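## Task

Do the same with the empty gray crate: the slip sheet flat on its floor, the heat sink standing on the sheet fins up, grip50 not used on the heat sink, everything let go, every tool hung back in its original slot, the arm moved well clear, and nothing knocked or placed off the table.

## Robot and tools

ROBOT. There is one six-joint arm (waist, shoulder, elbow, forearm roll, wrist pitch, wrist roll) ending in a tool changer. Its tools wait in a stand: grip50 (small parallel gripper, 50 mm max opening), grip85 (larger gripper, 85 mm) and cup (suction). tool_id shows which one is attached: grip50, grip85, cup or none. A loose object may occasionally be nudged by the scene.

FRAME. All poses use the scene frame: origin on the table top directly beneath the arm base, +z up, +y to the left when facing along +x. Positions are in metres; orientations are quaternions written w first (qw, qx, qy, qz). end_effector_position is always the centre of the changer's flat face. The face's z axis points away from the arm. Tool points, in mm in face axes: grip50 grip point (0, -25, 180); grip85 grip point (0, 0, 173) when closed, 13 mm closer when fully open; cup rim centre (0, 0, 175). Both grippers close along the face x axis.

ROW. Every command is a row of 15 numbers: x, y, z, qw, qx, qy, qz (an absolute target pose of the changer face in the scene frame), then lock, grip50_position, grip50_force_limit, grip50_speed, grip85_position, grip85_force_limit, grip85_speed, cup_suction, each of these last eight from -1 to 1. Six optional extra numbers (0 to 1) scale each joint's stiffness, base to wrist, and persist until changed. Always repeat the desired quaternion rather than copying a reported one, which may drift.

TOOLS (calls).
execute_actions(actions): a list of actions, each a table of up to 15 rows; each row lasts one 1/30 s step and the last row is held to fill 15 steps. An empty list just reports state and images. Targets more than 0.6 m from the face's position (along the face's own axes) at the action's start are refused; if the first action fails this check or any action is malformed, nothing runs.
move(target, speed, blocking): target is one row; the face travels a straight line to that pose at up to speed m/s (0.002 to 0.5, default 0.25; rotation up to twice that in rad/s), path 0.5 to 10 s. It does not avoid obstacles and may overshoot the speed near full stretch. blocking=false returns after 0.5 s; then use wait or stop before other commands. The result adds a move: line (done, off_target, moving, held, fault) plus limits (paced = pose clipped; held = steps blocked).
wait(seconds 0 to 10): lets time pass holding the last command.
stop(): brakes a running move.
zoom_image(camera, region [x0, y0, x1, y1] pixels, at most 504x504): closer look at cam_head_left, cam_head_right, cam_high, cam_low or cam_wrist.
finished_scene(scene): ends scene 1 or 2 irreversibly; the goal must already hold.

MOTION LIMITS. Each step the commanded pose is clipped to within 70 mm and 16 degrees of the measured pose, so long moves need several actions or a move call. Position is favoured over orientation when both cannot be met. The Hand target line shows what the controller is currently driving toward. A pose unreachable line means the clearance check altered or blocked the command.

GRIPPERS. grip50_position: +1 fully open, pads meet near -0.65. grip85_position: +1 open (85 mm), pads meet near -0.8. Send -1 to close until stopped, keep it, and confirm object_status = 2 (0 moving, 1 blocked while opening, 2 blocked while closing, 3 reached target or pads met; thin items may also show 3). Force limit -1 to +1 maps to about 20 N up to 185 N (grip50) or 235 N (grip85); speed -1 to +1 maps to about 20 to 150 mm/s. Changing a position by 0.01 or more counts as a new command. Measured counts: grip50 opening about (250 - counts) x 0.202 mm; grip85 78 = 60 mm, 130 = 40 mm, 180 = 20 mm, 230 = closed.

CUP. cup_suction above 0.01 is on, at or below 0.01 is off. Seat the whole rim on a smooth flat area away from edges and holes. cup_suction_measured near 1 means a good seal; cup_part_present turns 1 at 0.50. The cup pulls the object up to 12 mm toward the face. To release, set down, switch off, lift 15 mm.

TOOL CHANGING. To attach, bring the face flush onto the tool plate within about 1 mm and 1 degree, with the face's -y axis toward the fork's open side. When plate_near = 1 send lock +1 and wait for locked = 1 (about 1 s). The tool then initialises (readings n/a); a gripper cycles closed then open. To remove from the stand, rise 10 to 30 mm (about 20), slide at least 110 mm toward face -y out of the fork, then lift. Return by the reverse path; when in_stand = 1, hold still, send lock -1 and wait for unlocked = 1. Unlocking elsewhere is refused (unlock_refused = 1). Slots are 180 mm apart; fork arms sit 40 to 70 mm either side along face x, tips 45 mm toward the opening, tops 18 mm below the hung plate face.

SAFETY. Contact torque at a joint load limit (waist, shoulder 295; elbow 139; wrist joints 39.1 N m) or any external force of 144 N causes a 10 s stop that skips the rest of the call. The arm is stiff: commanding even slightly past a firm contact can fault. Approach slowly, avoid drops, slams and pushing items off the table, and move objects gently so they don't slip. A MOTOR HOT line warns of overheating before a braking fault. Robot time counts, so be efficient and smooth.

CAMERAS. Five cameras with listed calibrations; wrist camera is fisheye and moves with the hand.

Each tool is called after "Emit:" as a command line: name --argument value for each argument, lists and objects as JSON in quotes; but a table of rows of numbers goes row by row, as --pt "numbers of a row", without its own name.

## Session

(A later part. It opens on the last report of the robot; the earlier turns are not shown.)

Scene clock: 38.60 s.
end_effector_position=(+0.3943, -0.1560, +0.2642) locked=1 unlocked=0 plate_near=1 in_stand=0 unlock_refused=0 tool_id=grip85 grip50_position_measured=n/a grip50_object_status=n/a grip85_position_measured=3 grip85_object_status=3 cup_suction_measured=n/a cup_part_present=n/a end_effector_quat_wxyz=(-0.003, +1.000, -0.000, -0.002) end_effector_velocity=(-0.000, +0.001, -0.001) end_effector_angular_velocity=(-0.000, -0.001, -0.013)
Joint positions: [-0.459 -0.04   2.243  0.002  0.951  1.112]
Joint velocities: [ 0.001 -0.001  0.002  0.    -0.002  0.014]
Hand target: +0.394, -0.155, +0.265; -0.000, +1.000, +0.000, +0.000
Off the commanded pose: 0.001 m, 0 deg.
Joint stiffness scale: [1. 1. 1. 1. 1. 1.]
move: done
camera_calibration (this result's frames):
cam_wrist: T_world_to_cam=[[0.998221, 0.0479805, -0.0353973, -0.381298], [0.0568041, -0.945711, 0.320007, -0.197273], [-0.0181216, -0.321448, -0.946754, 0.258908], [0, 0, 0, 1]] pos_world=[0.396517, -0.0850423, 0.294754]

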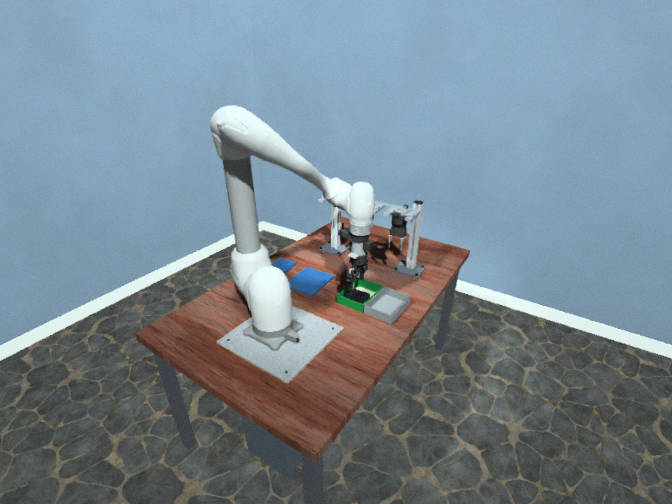

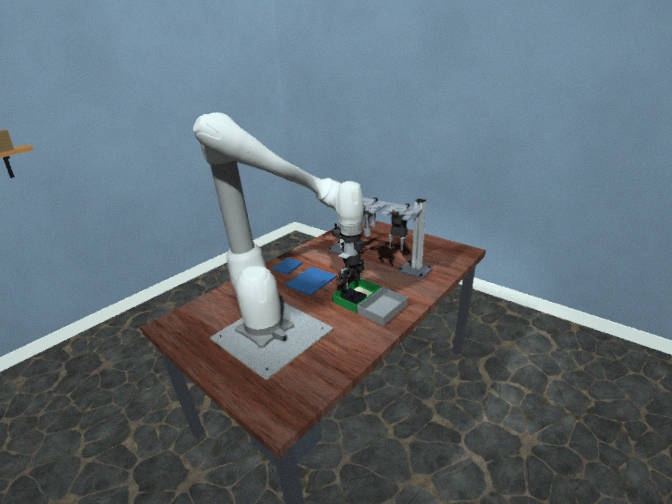

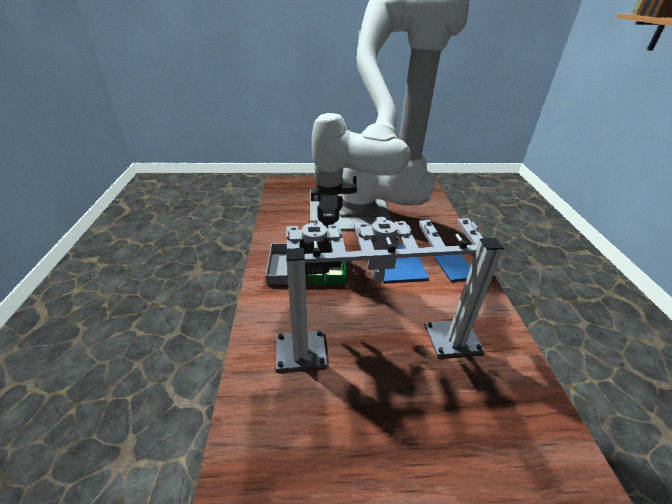

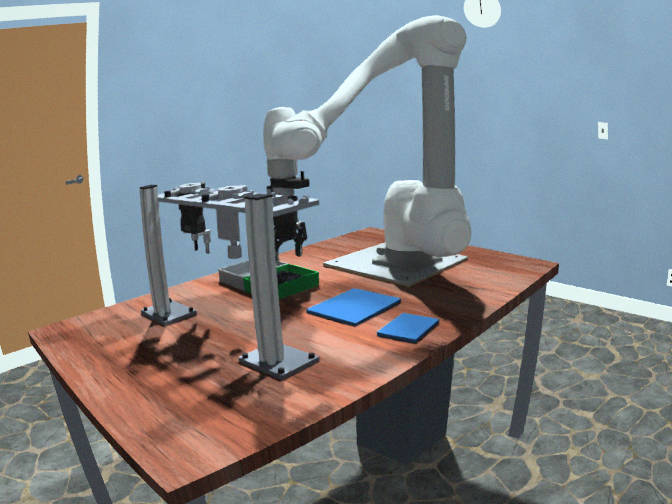

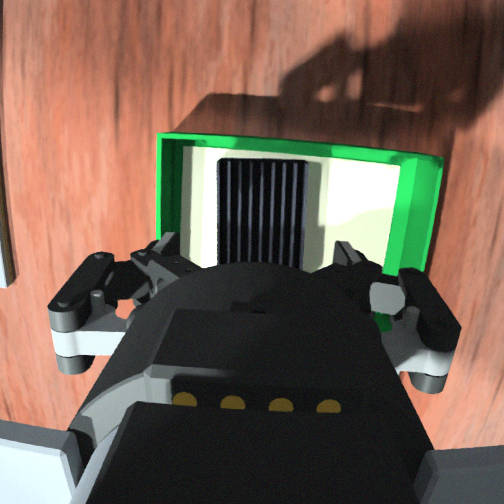

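Emit:
move --target '[0.398,-0.156,0.199,0,0.9999,0.013,0,0,1,0,0,0.75,0,0.5,0]' --speed 0.04

Emit:
move --target '[0.398,-0.156,0.199,0,0.9999,0.013,0,0,1,0,0,-1,-0.4,-0.5,0]'

Emit:
move --target '[0.398,-0.156,0.29,0,0.9999,0.013,0,0,1,0,0,-1,-0.4,-0.5,0]' --speed 0.12

Emit:
move --target '[0.42,0.125,0.23,0,0.9999,0.013,0,0,1,0,0,-1,-0.4,-0.5,0]' --speed 0.2

Emit:
move --target '[0.42,0.125,0.203,0,0.9999,0.013,0,0,1,0,0,-1,-0.4,-0.5,0]' --speed 0.02

Scene clock: 52.13 s.
end_effector_position=(+0.3977, -0.1569, +0.2019) locked=1 unlocked=0 plate_near=1 in_stand=0 unlock_refused=0 tool_id=grip85 grip50_position_measured=n/a grip50_object_status=n/a grip85_position_measured=35 grip85_object_status=3 cup_suction_measured=n/a cup_part_present=n/a end_effector_quat_wxyz=(-0.001, +1.000, +0.009, +0.002) end_effector_velocity=(+0.001, -0.000, -0.002) end_effector_angular_velocity=(-0.001, -0.001, +0.001)
Joint positions: [-0.457  0.048  2.301  0.002  0.796  1.095]
Joint velocities: [ 0.     0.003  0.001 -0.    -0.006 -0.   ]
Hand target: +0.398, -0.156, +0.199; -0.000, +1.000, +0.013, +0.000
Off the commanded pose: 0.003 m, 0 deg.
Joint stiffness scale: [1. 1. 1. 1. 1. 1.]
move: done
camera_calibration (this result's frames):
cam_wrist: T_world_to_cam=[[0.997397, 0.0666452, -0.0275189, -0.385221], [0.071973, -0.943159, 0.324456, -0.184916], [-0.0043313, -0.325592, -0.9455, 0.193356], [0, 0, 0, 1]] pos_world=[0.398365, -0.0857765, 0.232214]

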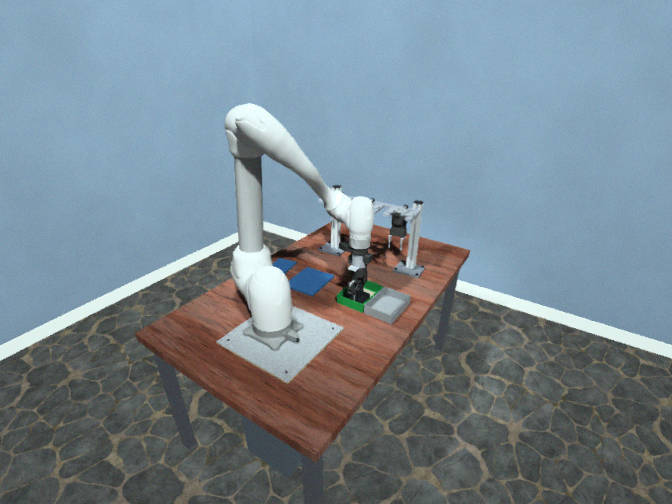

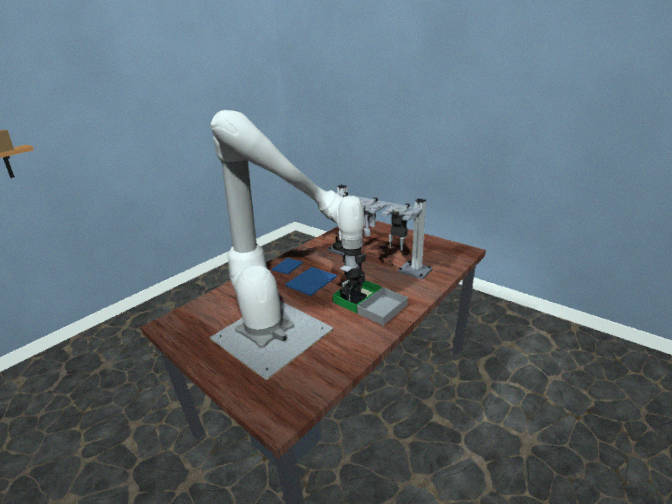

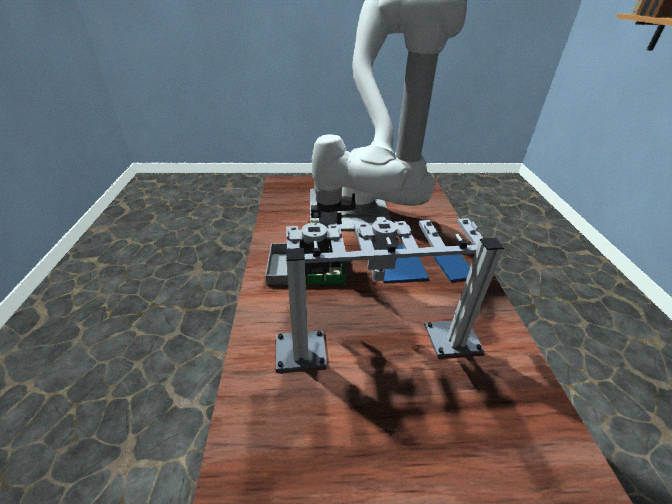

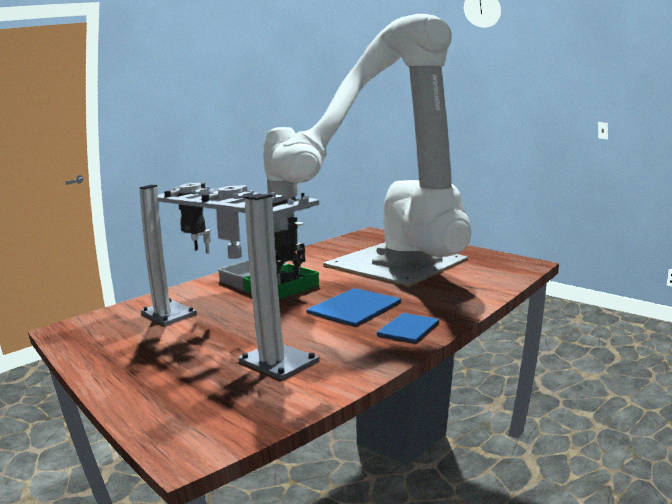

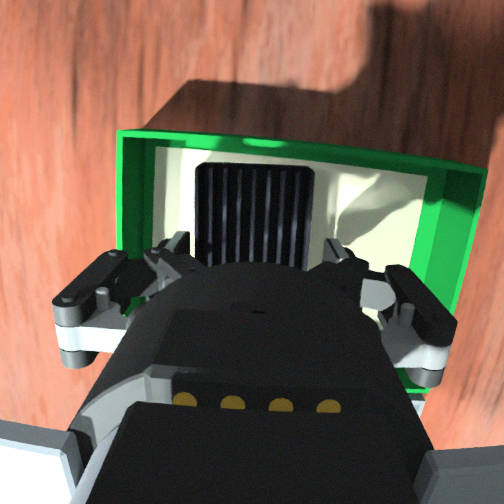

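Scene clock: 52.83 s.
end_effector_position=(+0.3978, -0.1569, +0.2019) locked=1 unlocked=0 plate_near=1 in_stand=0 unlock_refused=0 tool_id=grip85 grip50_position_measured=n/a grip50_object_status=n/a grip85_position_measured=80 grip85_object_status=2 cup_suction_measured=n/a cup_part_present=n/a end_effector_quat_wxyz=(-0.001, +1.000, +0.009, +0.002) end_effector_velocity=(-0.000, -0.000, -0.000) end_effector_angular_velocity=(-0.000, -0.000, -0.000)
Joint positions: [-0.457  0.048  2.301  0.002  0.796  1.095]
Joint velocities: [-0.     0.     0.001 -0.    -0.001 -0.   ]
Hand target: +0.398, -0.156, +0.199; -0.000, +1.000, +0.013, +0.000
Off the commanded pose: 0.003 m, 0 deg.
Joint stiffness scale: [1. 1. 1. 1. 1. 1.]
move: done
camera_calibration (this result's frames):
cam_wrist: T_world_to_cam=[[0.997398, 0.0666858, -0.0273798, -0.385322], [0.0719664, -0.943132, 0.324534, -0.184959], [-0.00418101, -0.32566, -0.945478, 0.193289], [0, 0, 0, 1]] pos_world=[0.398438, -0.085799, 0.232225]

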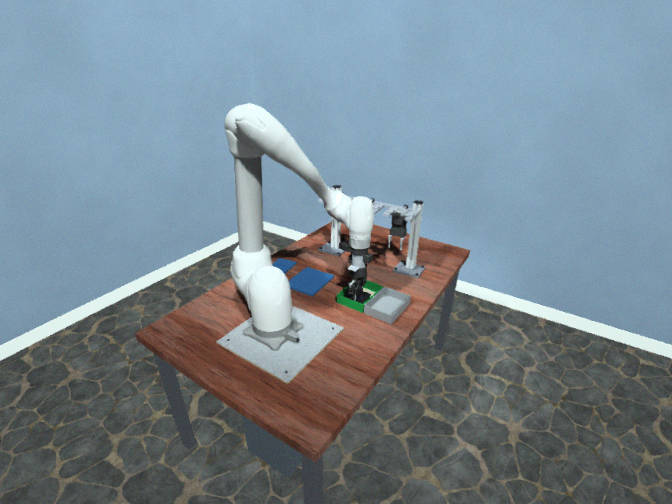

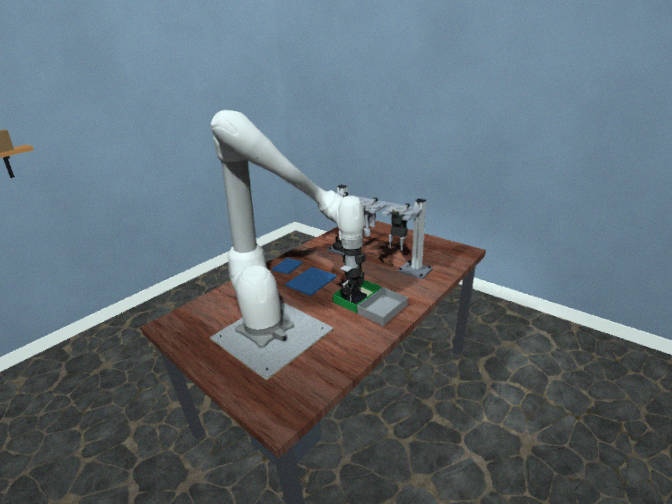

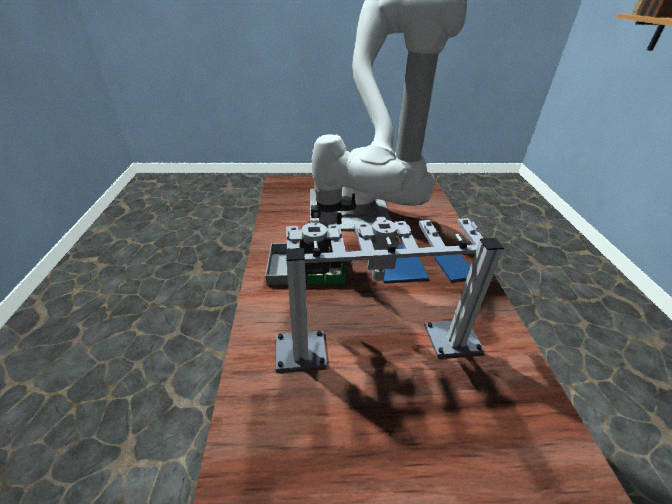

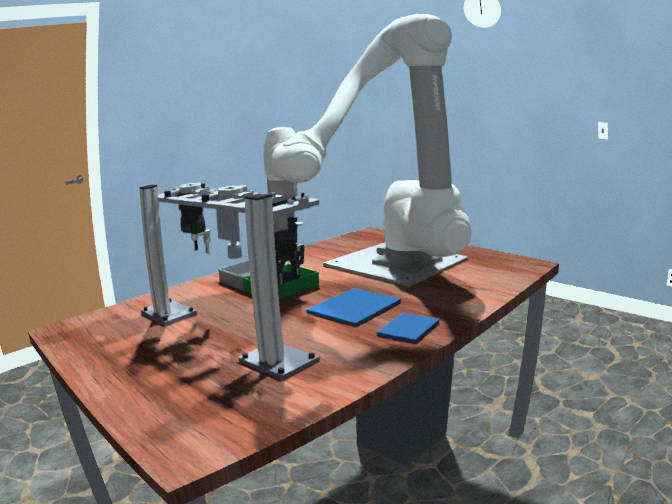

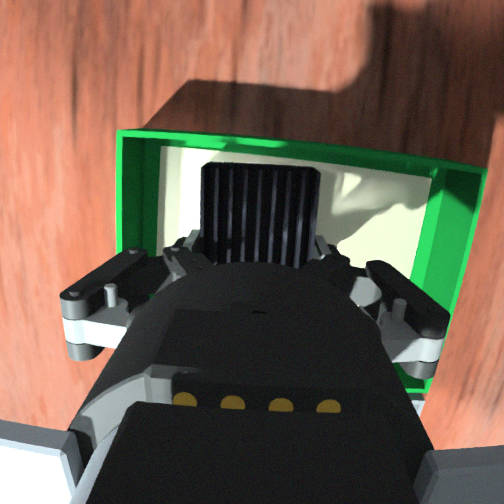

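Scene clock: 54.03 s.
end_effector_position=(+0.3981, -0.1569, +0.2866) locked=1 unlocked=0 plate_near=1 in_stand=0 unlock_refused=0 tool_id=grip85 grip50_position_measured=n/a grip50_object_status=n/a grip85_position_measured=80 grip85_object_status=2 cup_suction_measured=n/a cup_part_present=n/a end_effector_quat_wxyz=(-0.002, +1.000, +0.009, -0.001) end_effector_velocity=(-0.000, +0.000, +0.002) end_effector_angular_velocity=(+0.002, +0.002, +0.001)
Joint positions: [-0.457 -0.06   2.213  0.002  0.997  1.095]
Joint velocities: [-0.    -0.002 -0.003  0.001  0.008 -0.001]
Hand target: +0.398, -0.156, +0.290; +0.000, +1.000, +0.013, -0.000
Off the commanded pose: 0.004 m, 0 deg.
Joint stiffness scale: [1. 1. 1. 1. 1. 1.]
move: off_target
camera_calibration (this result's frames):
cam_wrist: T_world_to_cam=[[0.997227, 0.06732, -0.031721, -0.381822], [0.073958, -0.943884, 0.321889, -0.212648], [-0.00827135, -0.323342, -0.946246, 0.275528], [0, 0, 0, 1]] pos_world=[0.39877, -0.0859213, 0.317055]

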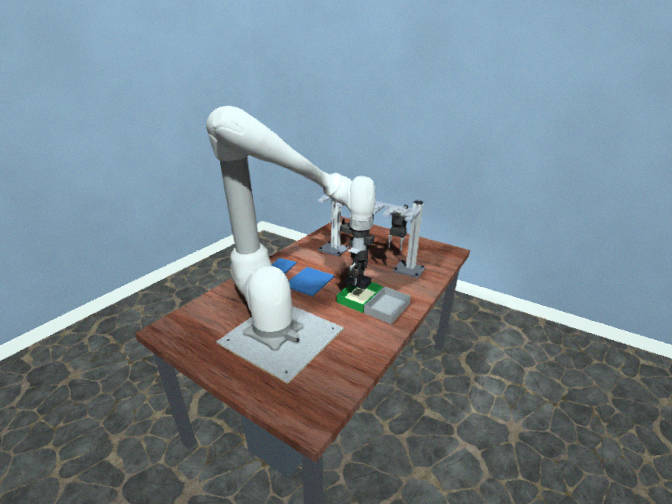

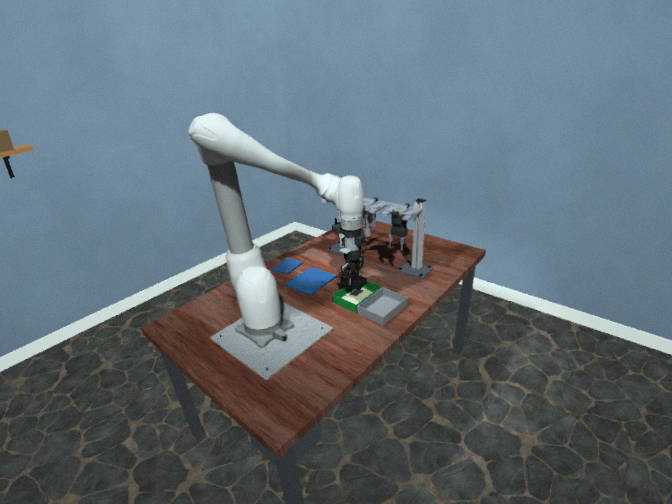

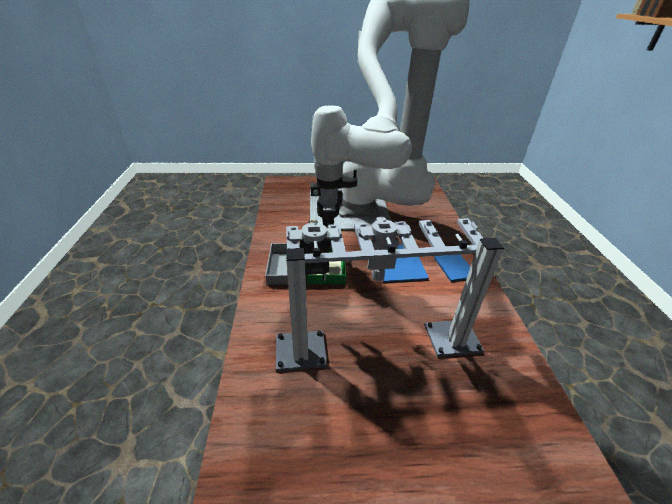

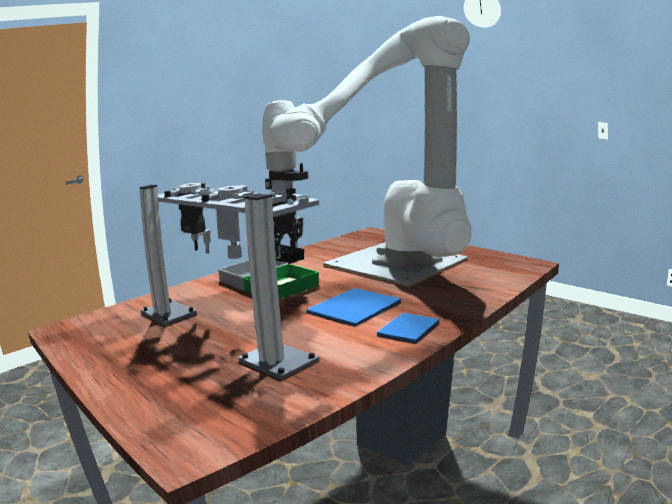

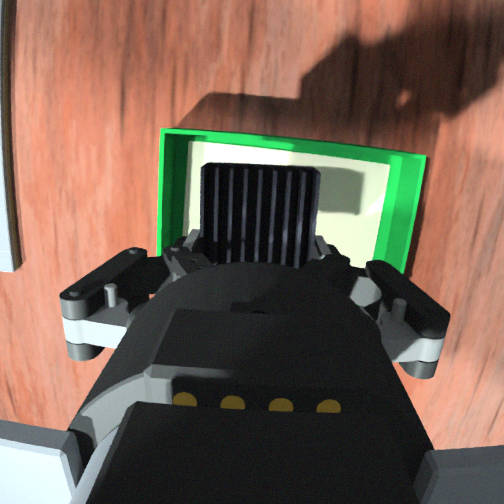

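Scene clock: 56.07 s.
end_effector_position=(+0.4183, +0.1236, +0.2309) locked=1 unlocked=0 plate_near=1 in_stand=0 unlock_refused=0 tool_id=grip85 grip50_position_measured=n/a grip50_object_status=n/a grip85_position_measured=80 grip85_object_status=2 cup_suction_measured=n/a cup_part_present=n/a end_effector_quat_wxyz=(-0.000, +1.000, +0.012, -0.001) end_effector_velocity=(+0.001, +0.002, -0.000) end_effector_angular_velocity=(-0.000, -0.001, -0.002)
Joint positions: [0.205 0.02  2.259 0.004 0.869 1.749]
Joint velocities: [ 0.004  0.002 -0.001 -0.001 -0.001  0.006]
Hand target: +0.420, +0.125, +0.230; +0.000, +1.000, +0.013, +0.000
Off the commanded pose: 0.002 m, 0 deg.
Joint stiffness scale: [1. 1. 1. 1. 1. 1.]
move: done
camera_calibration (this result's frames):
cam_wrist: T_world_to_cam=[[0.996854, 0.0723497, -0.0323638, -0.422996], [0.0789475, -0.942529, 0.324664, 0.0656654], [-0.00701449, -0.326198, -0.945276, 0.313312], [0, 0, 0, 1]] pos_world=[0.418679, 0.194697, 0.261157]

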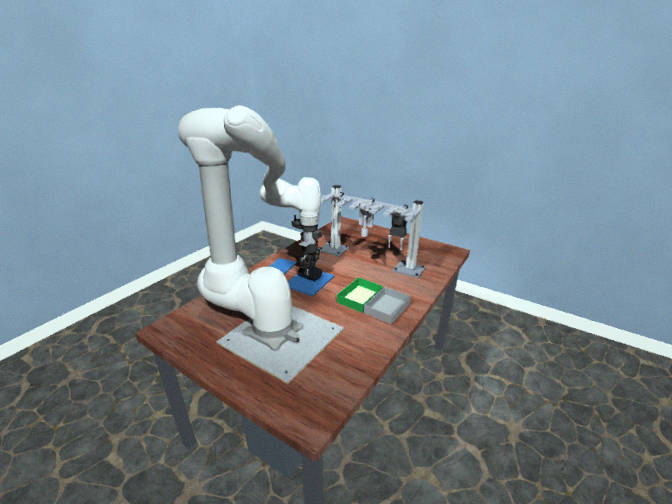

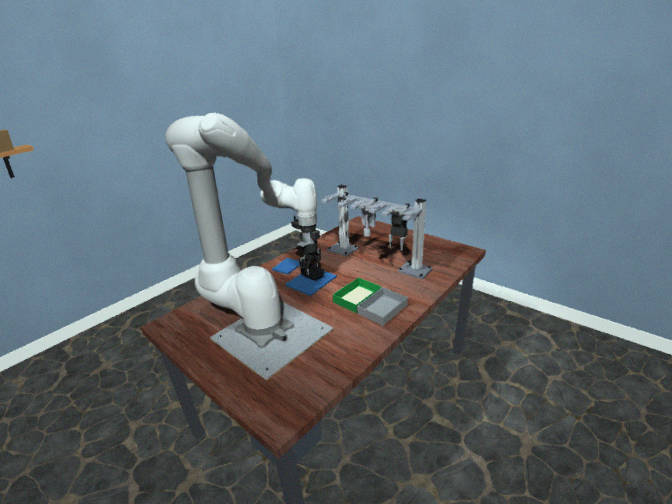

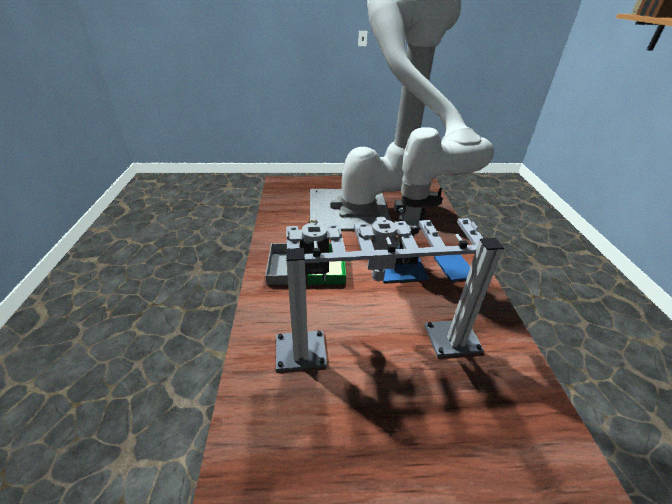

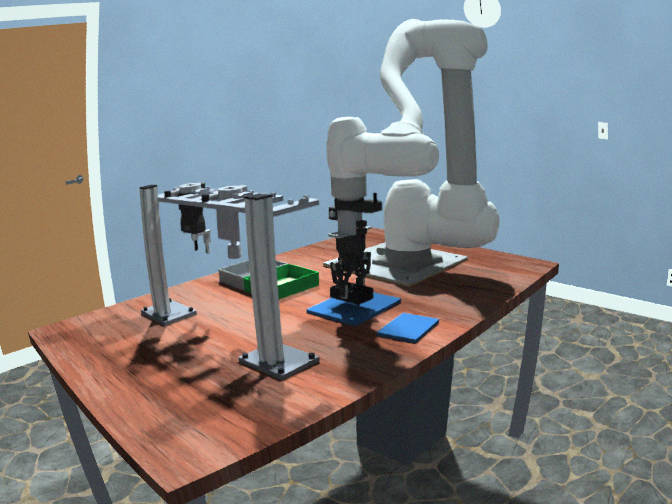

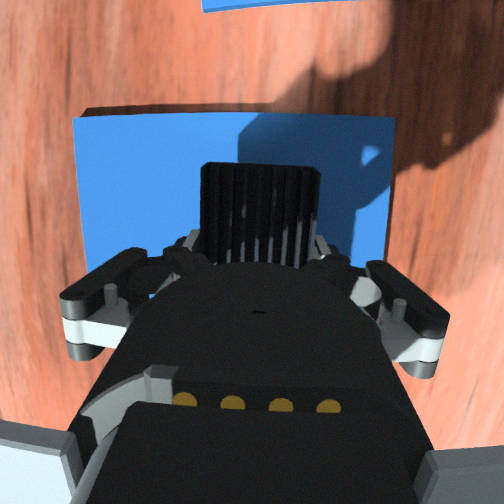

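Scene clock: 57.70 s.
end_effector_position=(+0.4201, +0.1239, +0.2070) locked=1 unlocked=0 plate_near=1 in_stand=0 unlock_refused=0 tool_id=grip85 grip50_position_measured=n/a grip50_object_status=n/a grip85_position_measured=80 grip85_object_status=2 cup_suction_measured=n/a cup_part_present=n/a end_effector_quat_wxyz=(-0.001, +1.000, +0.012, +0.001) end_effector_velocity=(-0.000, +0.000, +0.000) end_effector_angular_velocity=(-0.001, +0.001, +0.000)
Joint positions: [0.205 0.056 2.279 0.004 0.81  1.749]
Joint velocities: [ 0.    -0.    -0.001 -0.001  0.002  0.001]
Hand target: +0.420, +0.125, +0.203; -0.000, +1.000, +0.013, -0.000
Off the commanded pose: 0.004 m, 0 deg.
Joint stiffness scale: [1. 1. 1. 1. 1. 1.]
move: off_target
camera_calibration (this result's frames):
cam_wrist: T_world_to_cam=[[0.996972, 0.0721336, -0.0290278, -0.426301], [0.0776542, -0.942713, 0.324441, 0.0741831], [-0.00396183, -0.325713, -0.94546, 0.289561], [0, 0, 0, 1]] pos_world=[0.420397, 0.194998, 0.237326]

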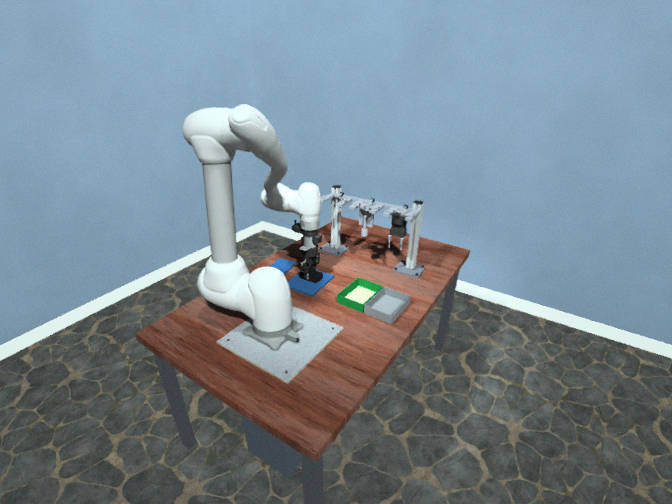

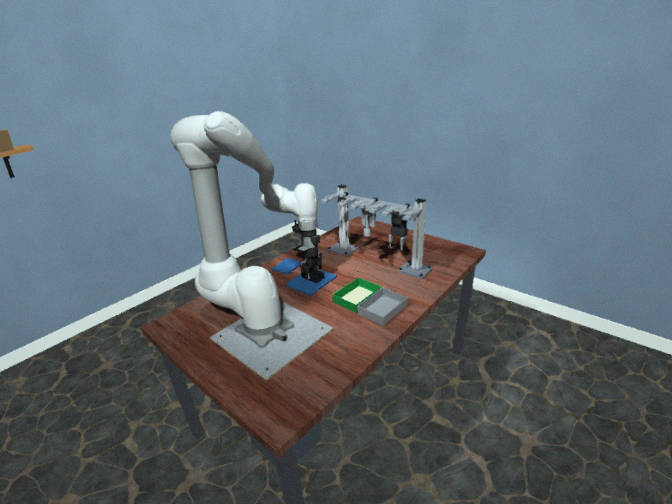

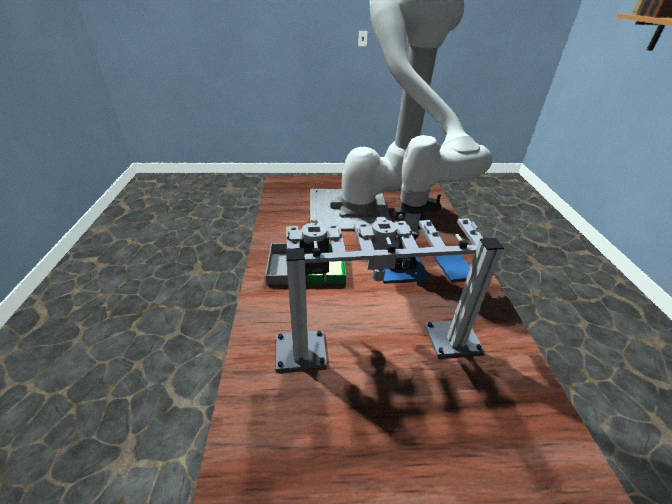

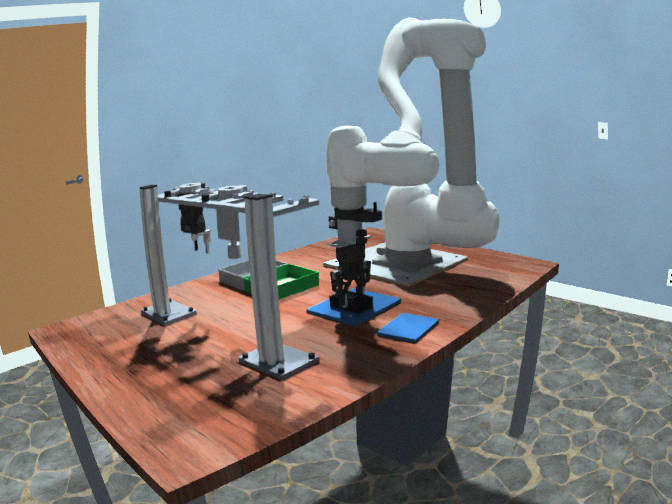

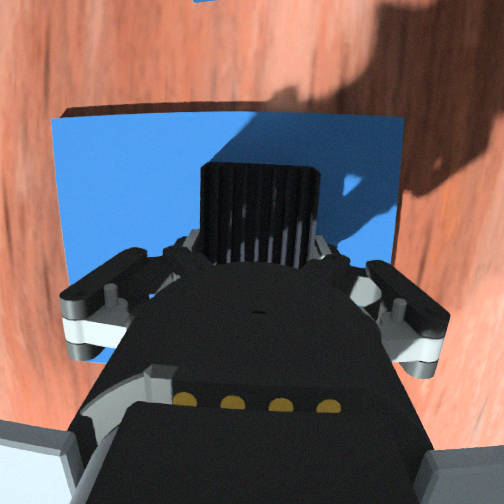

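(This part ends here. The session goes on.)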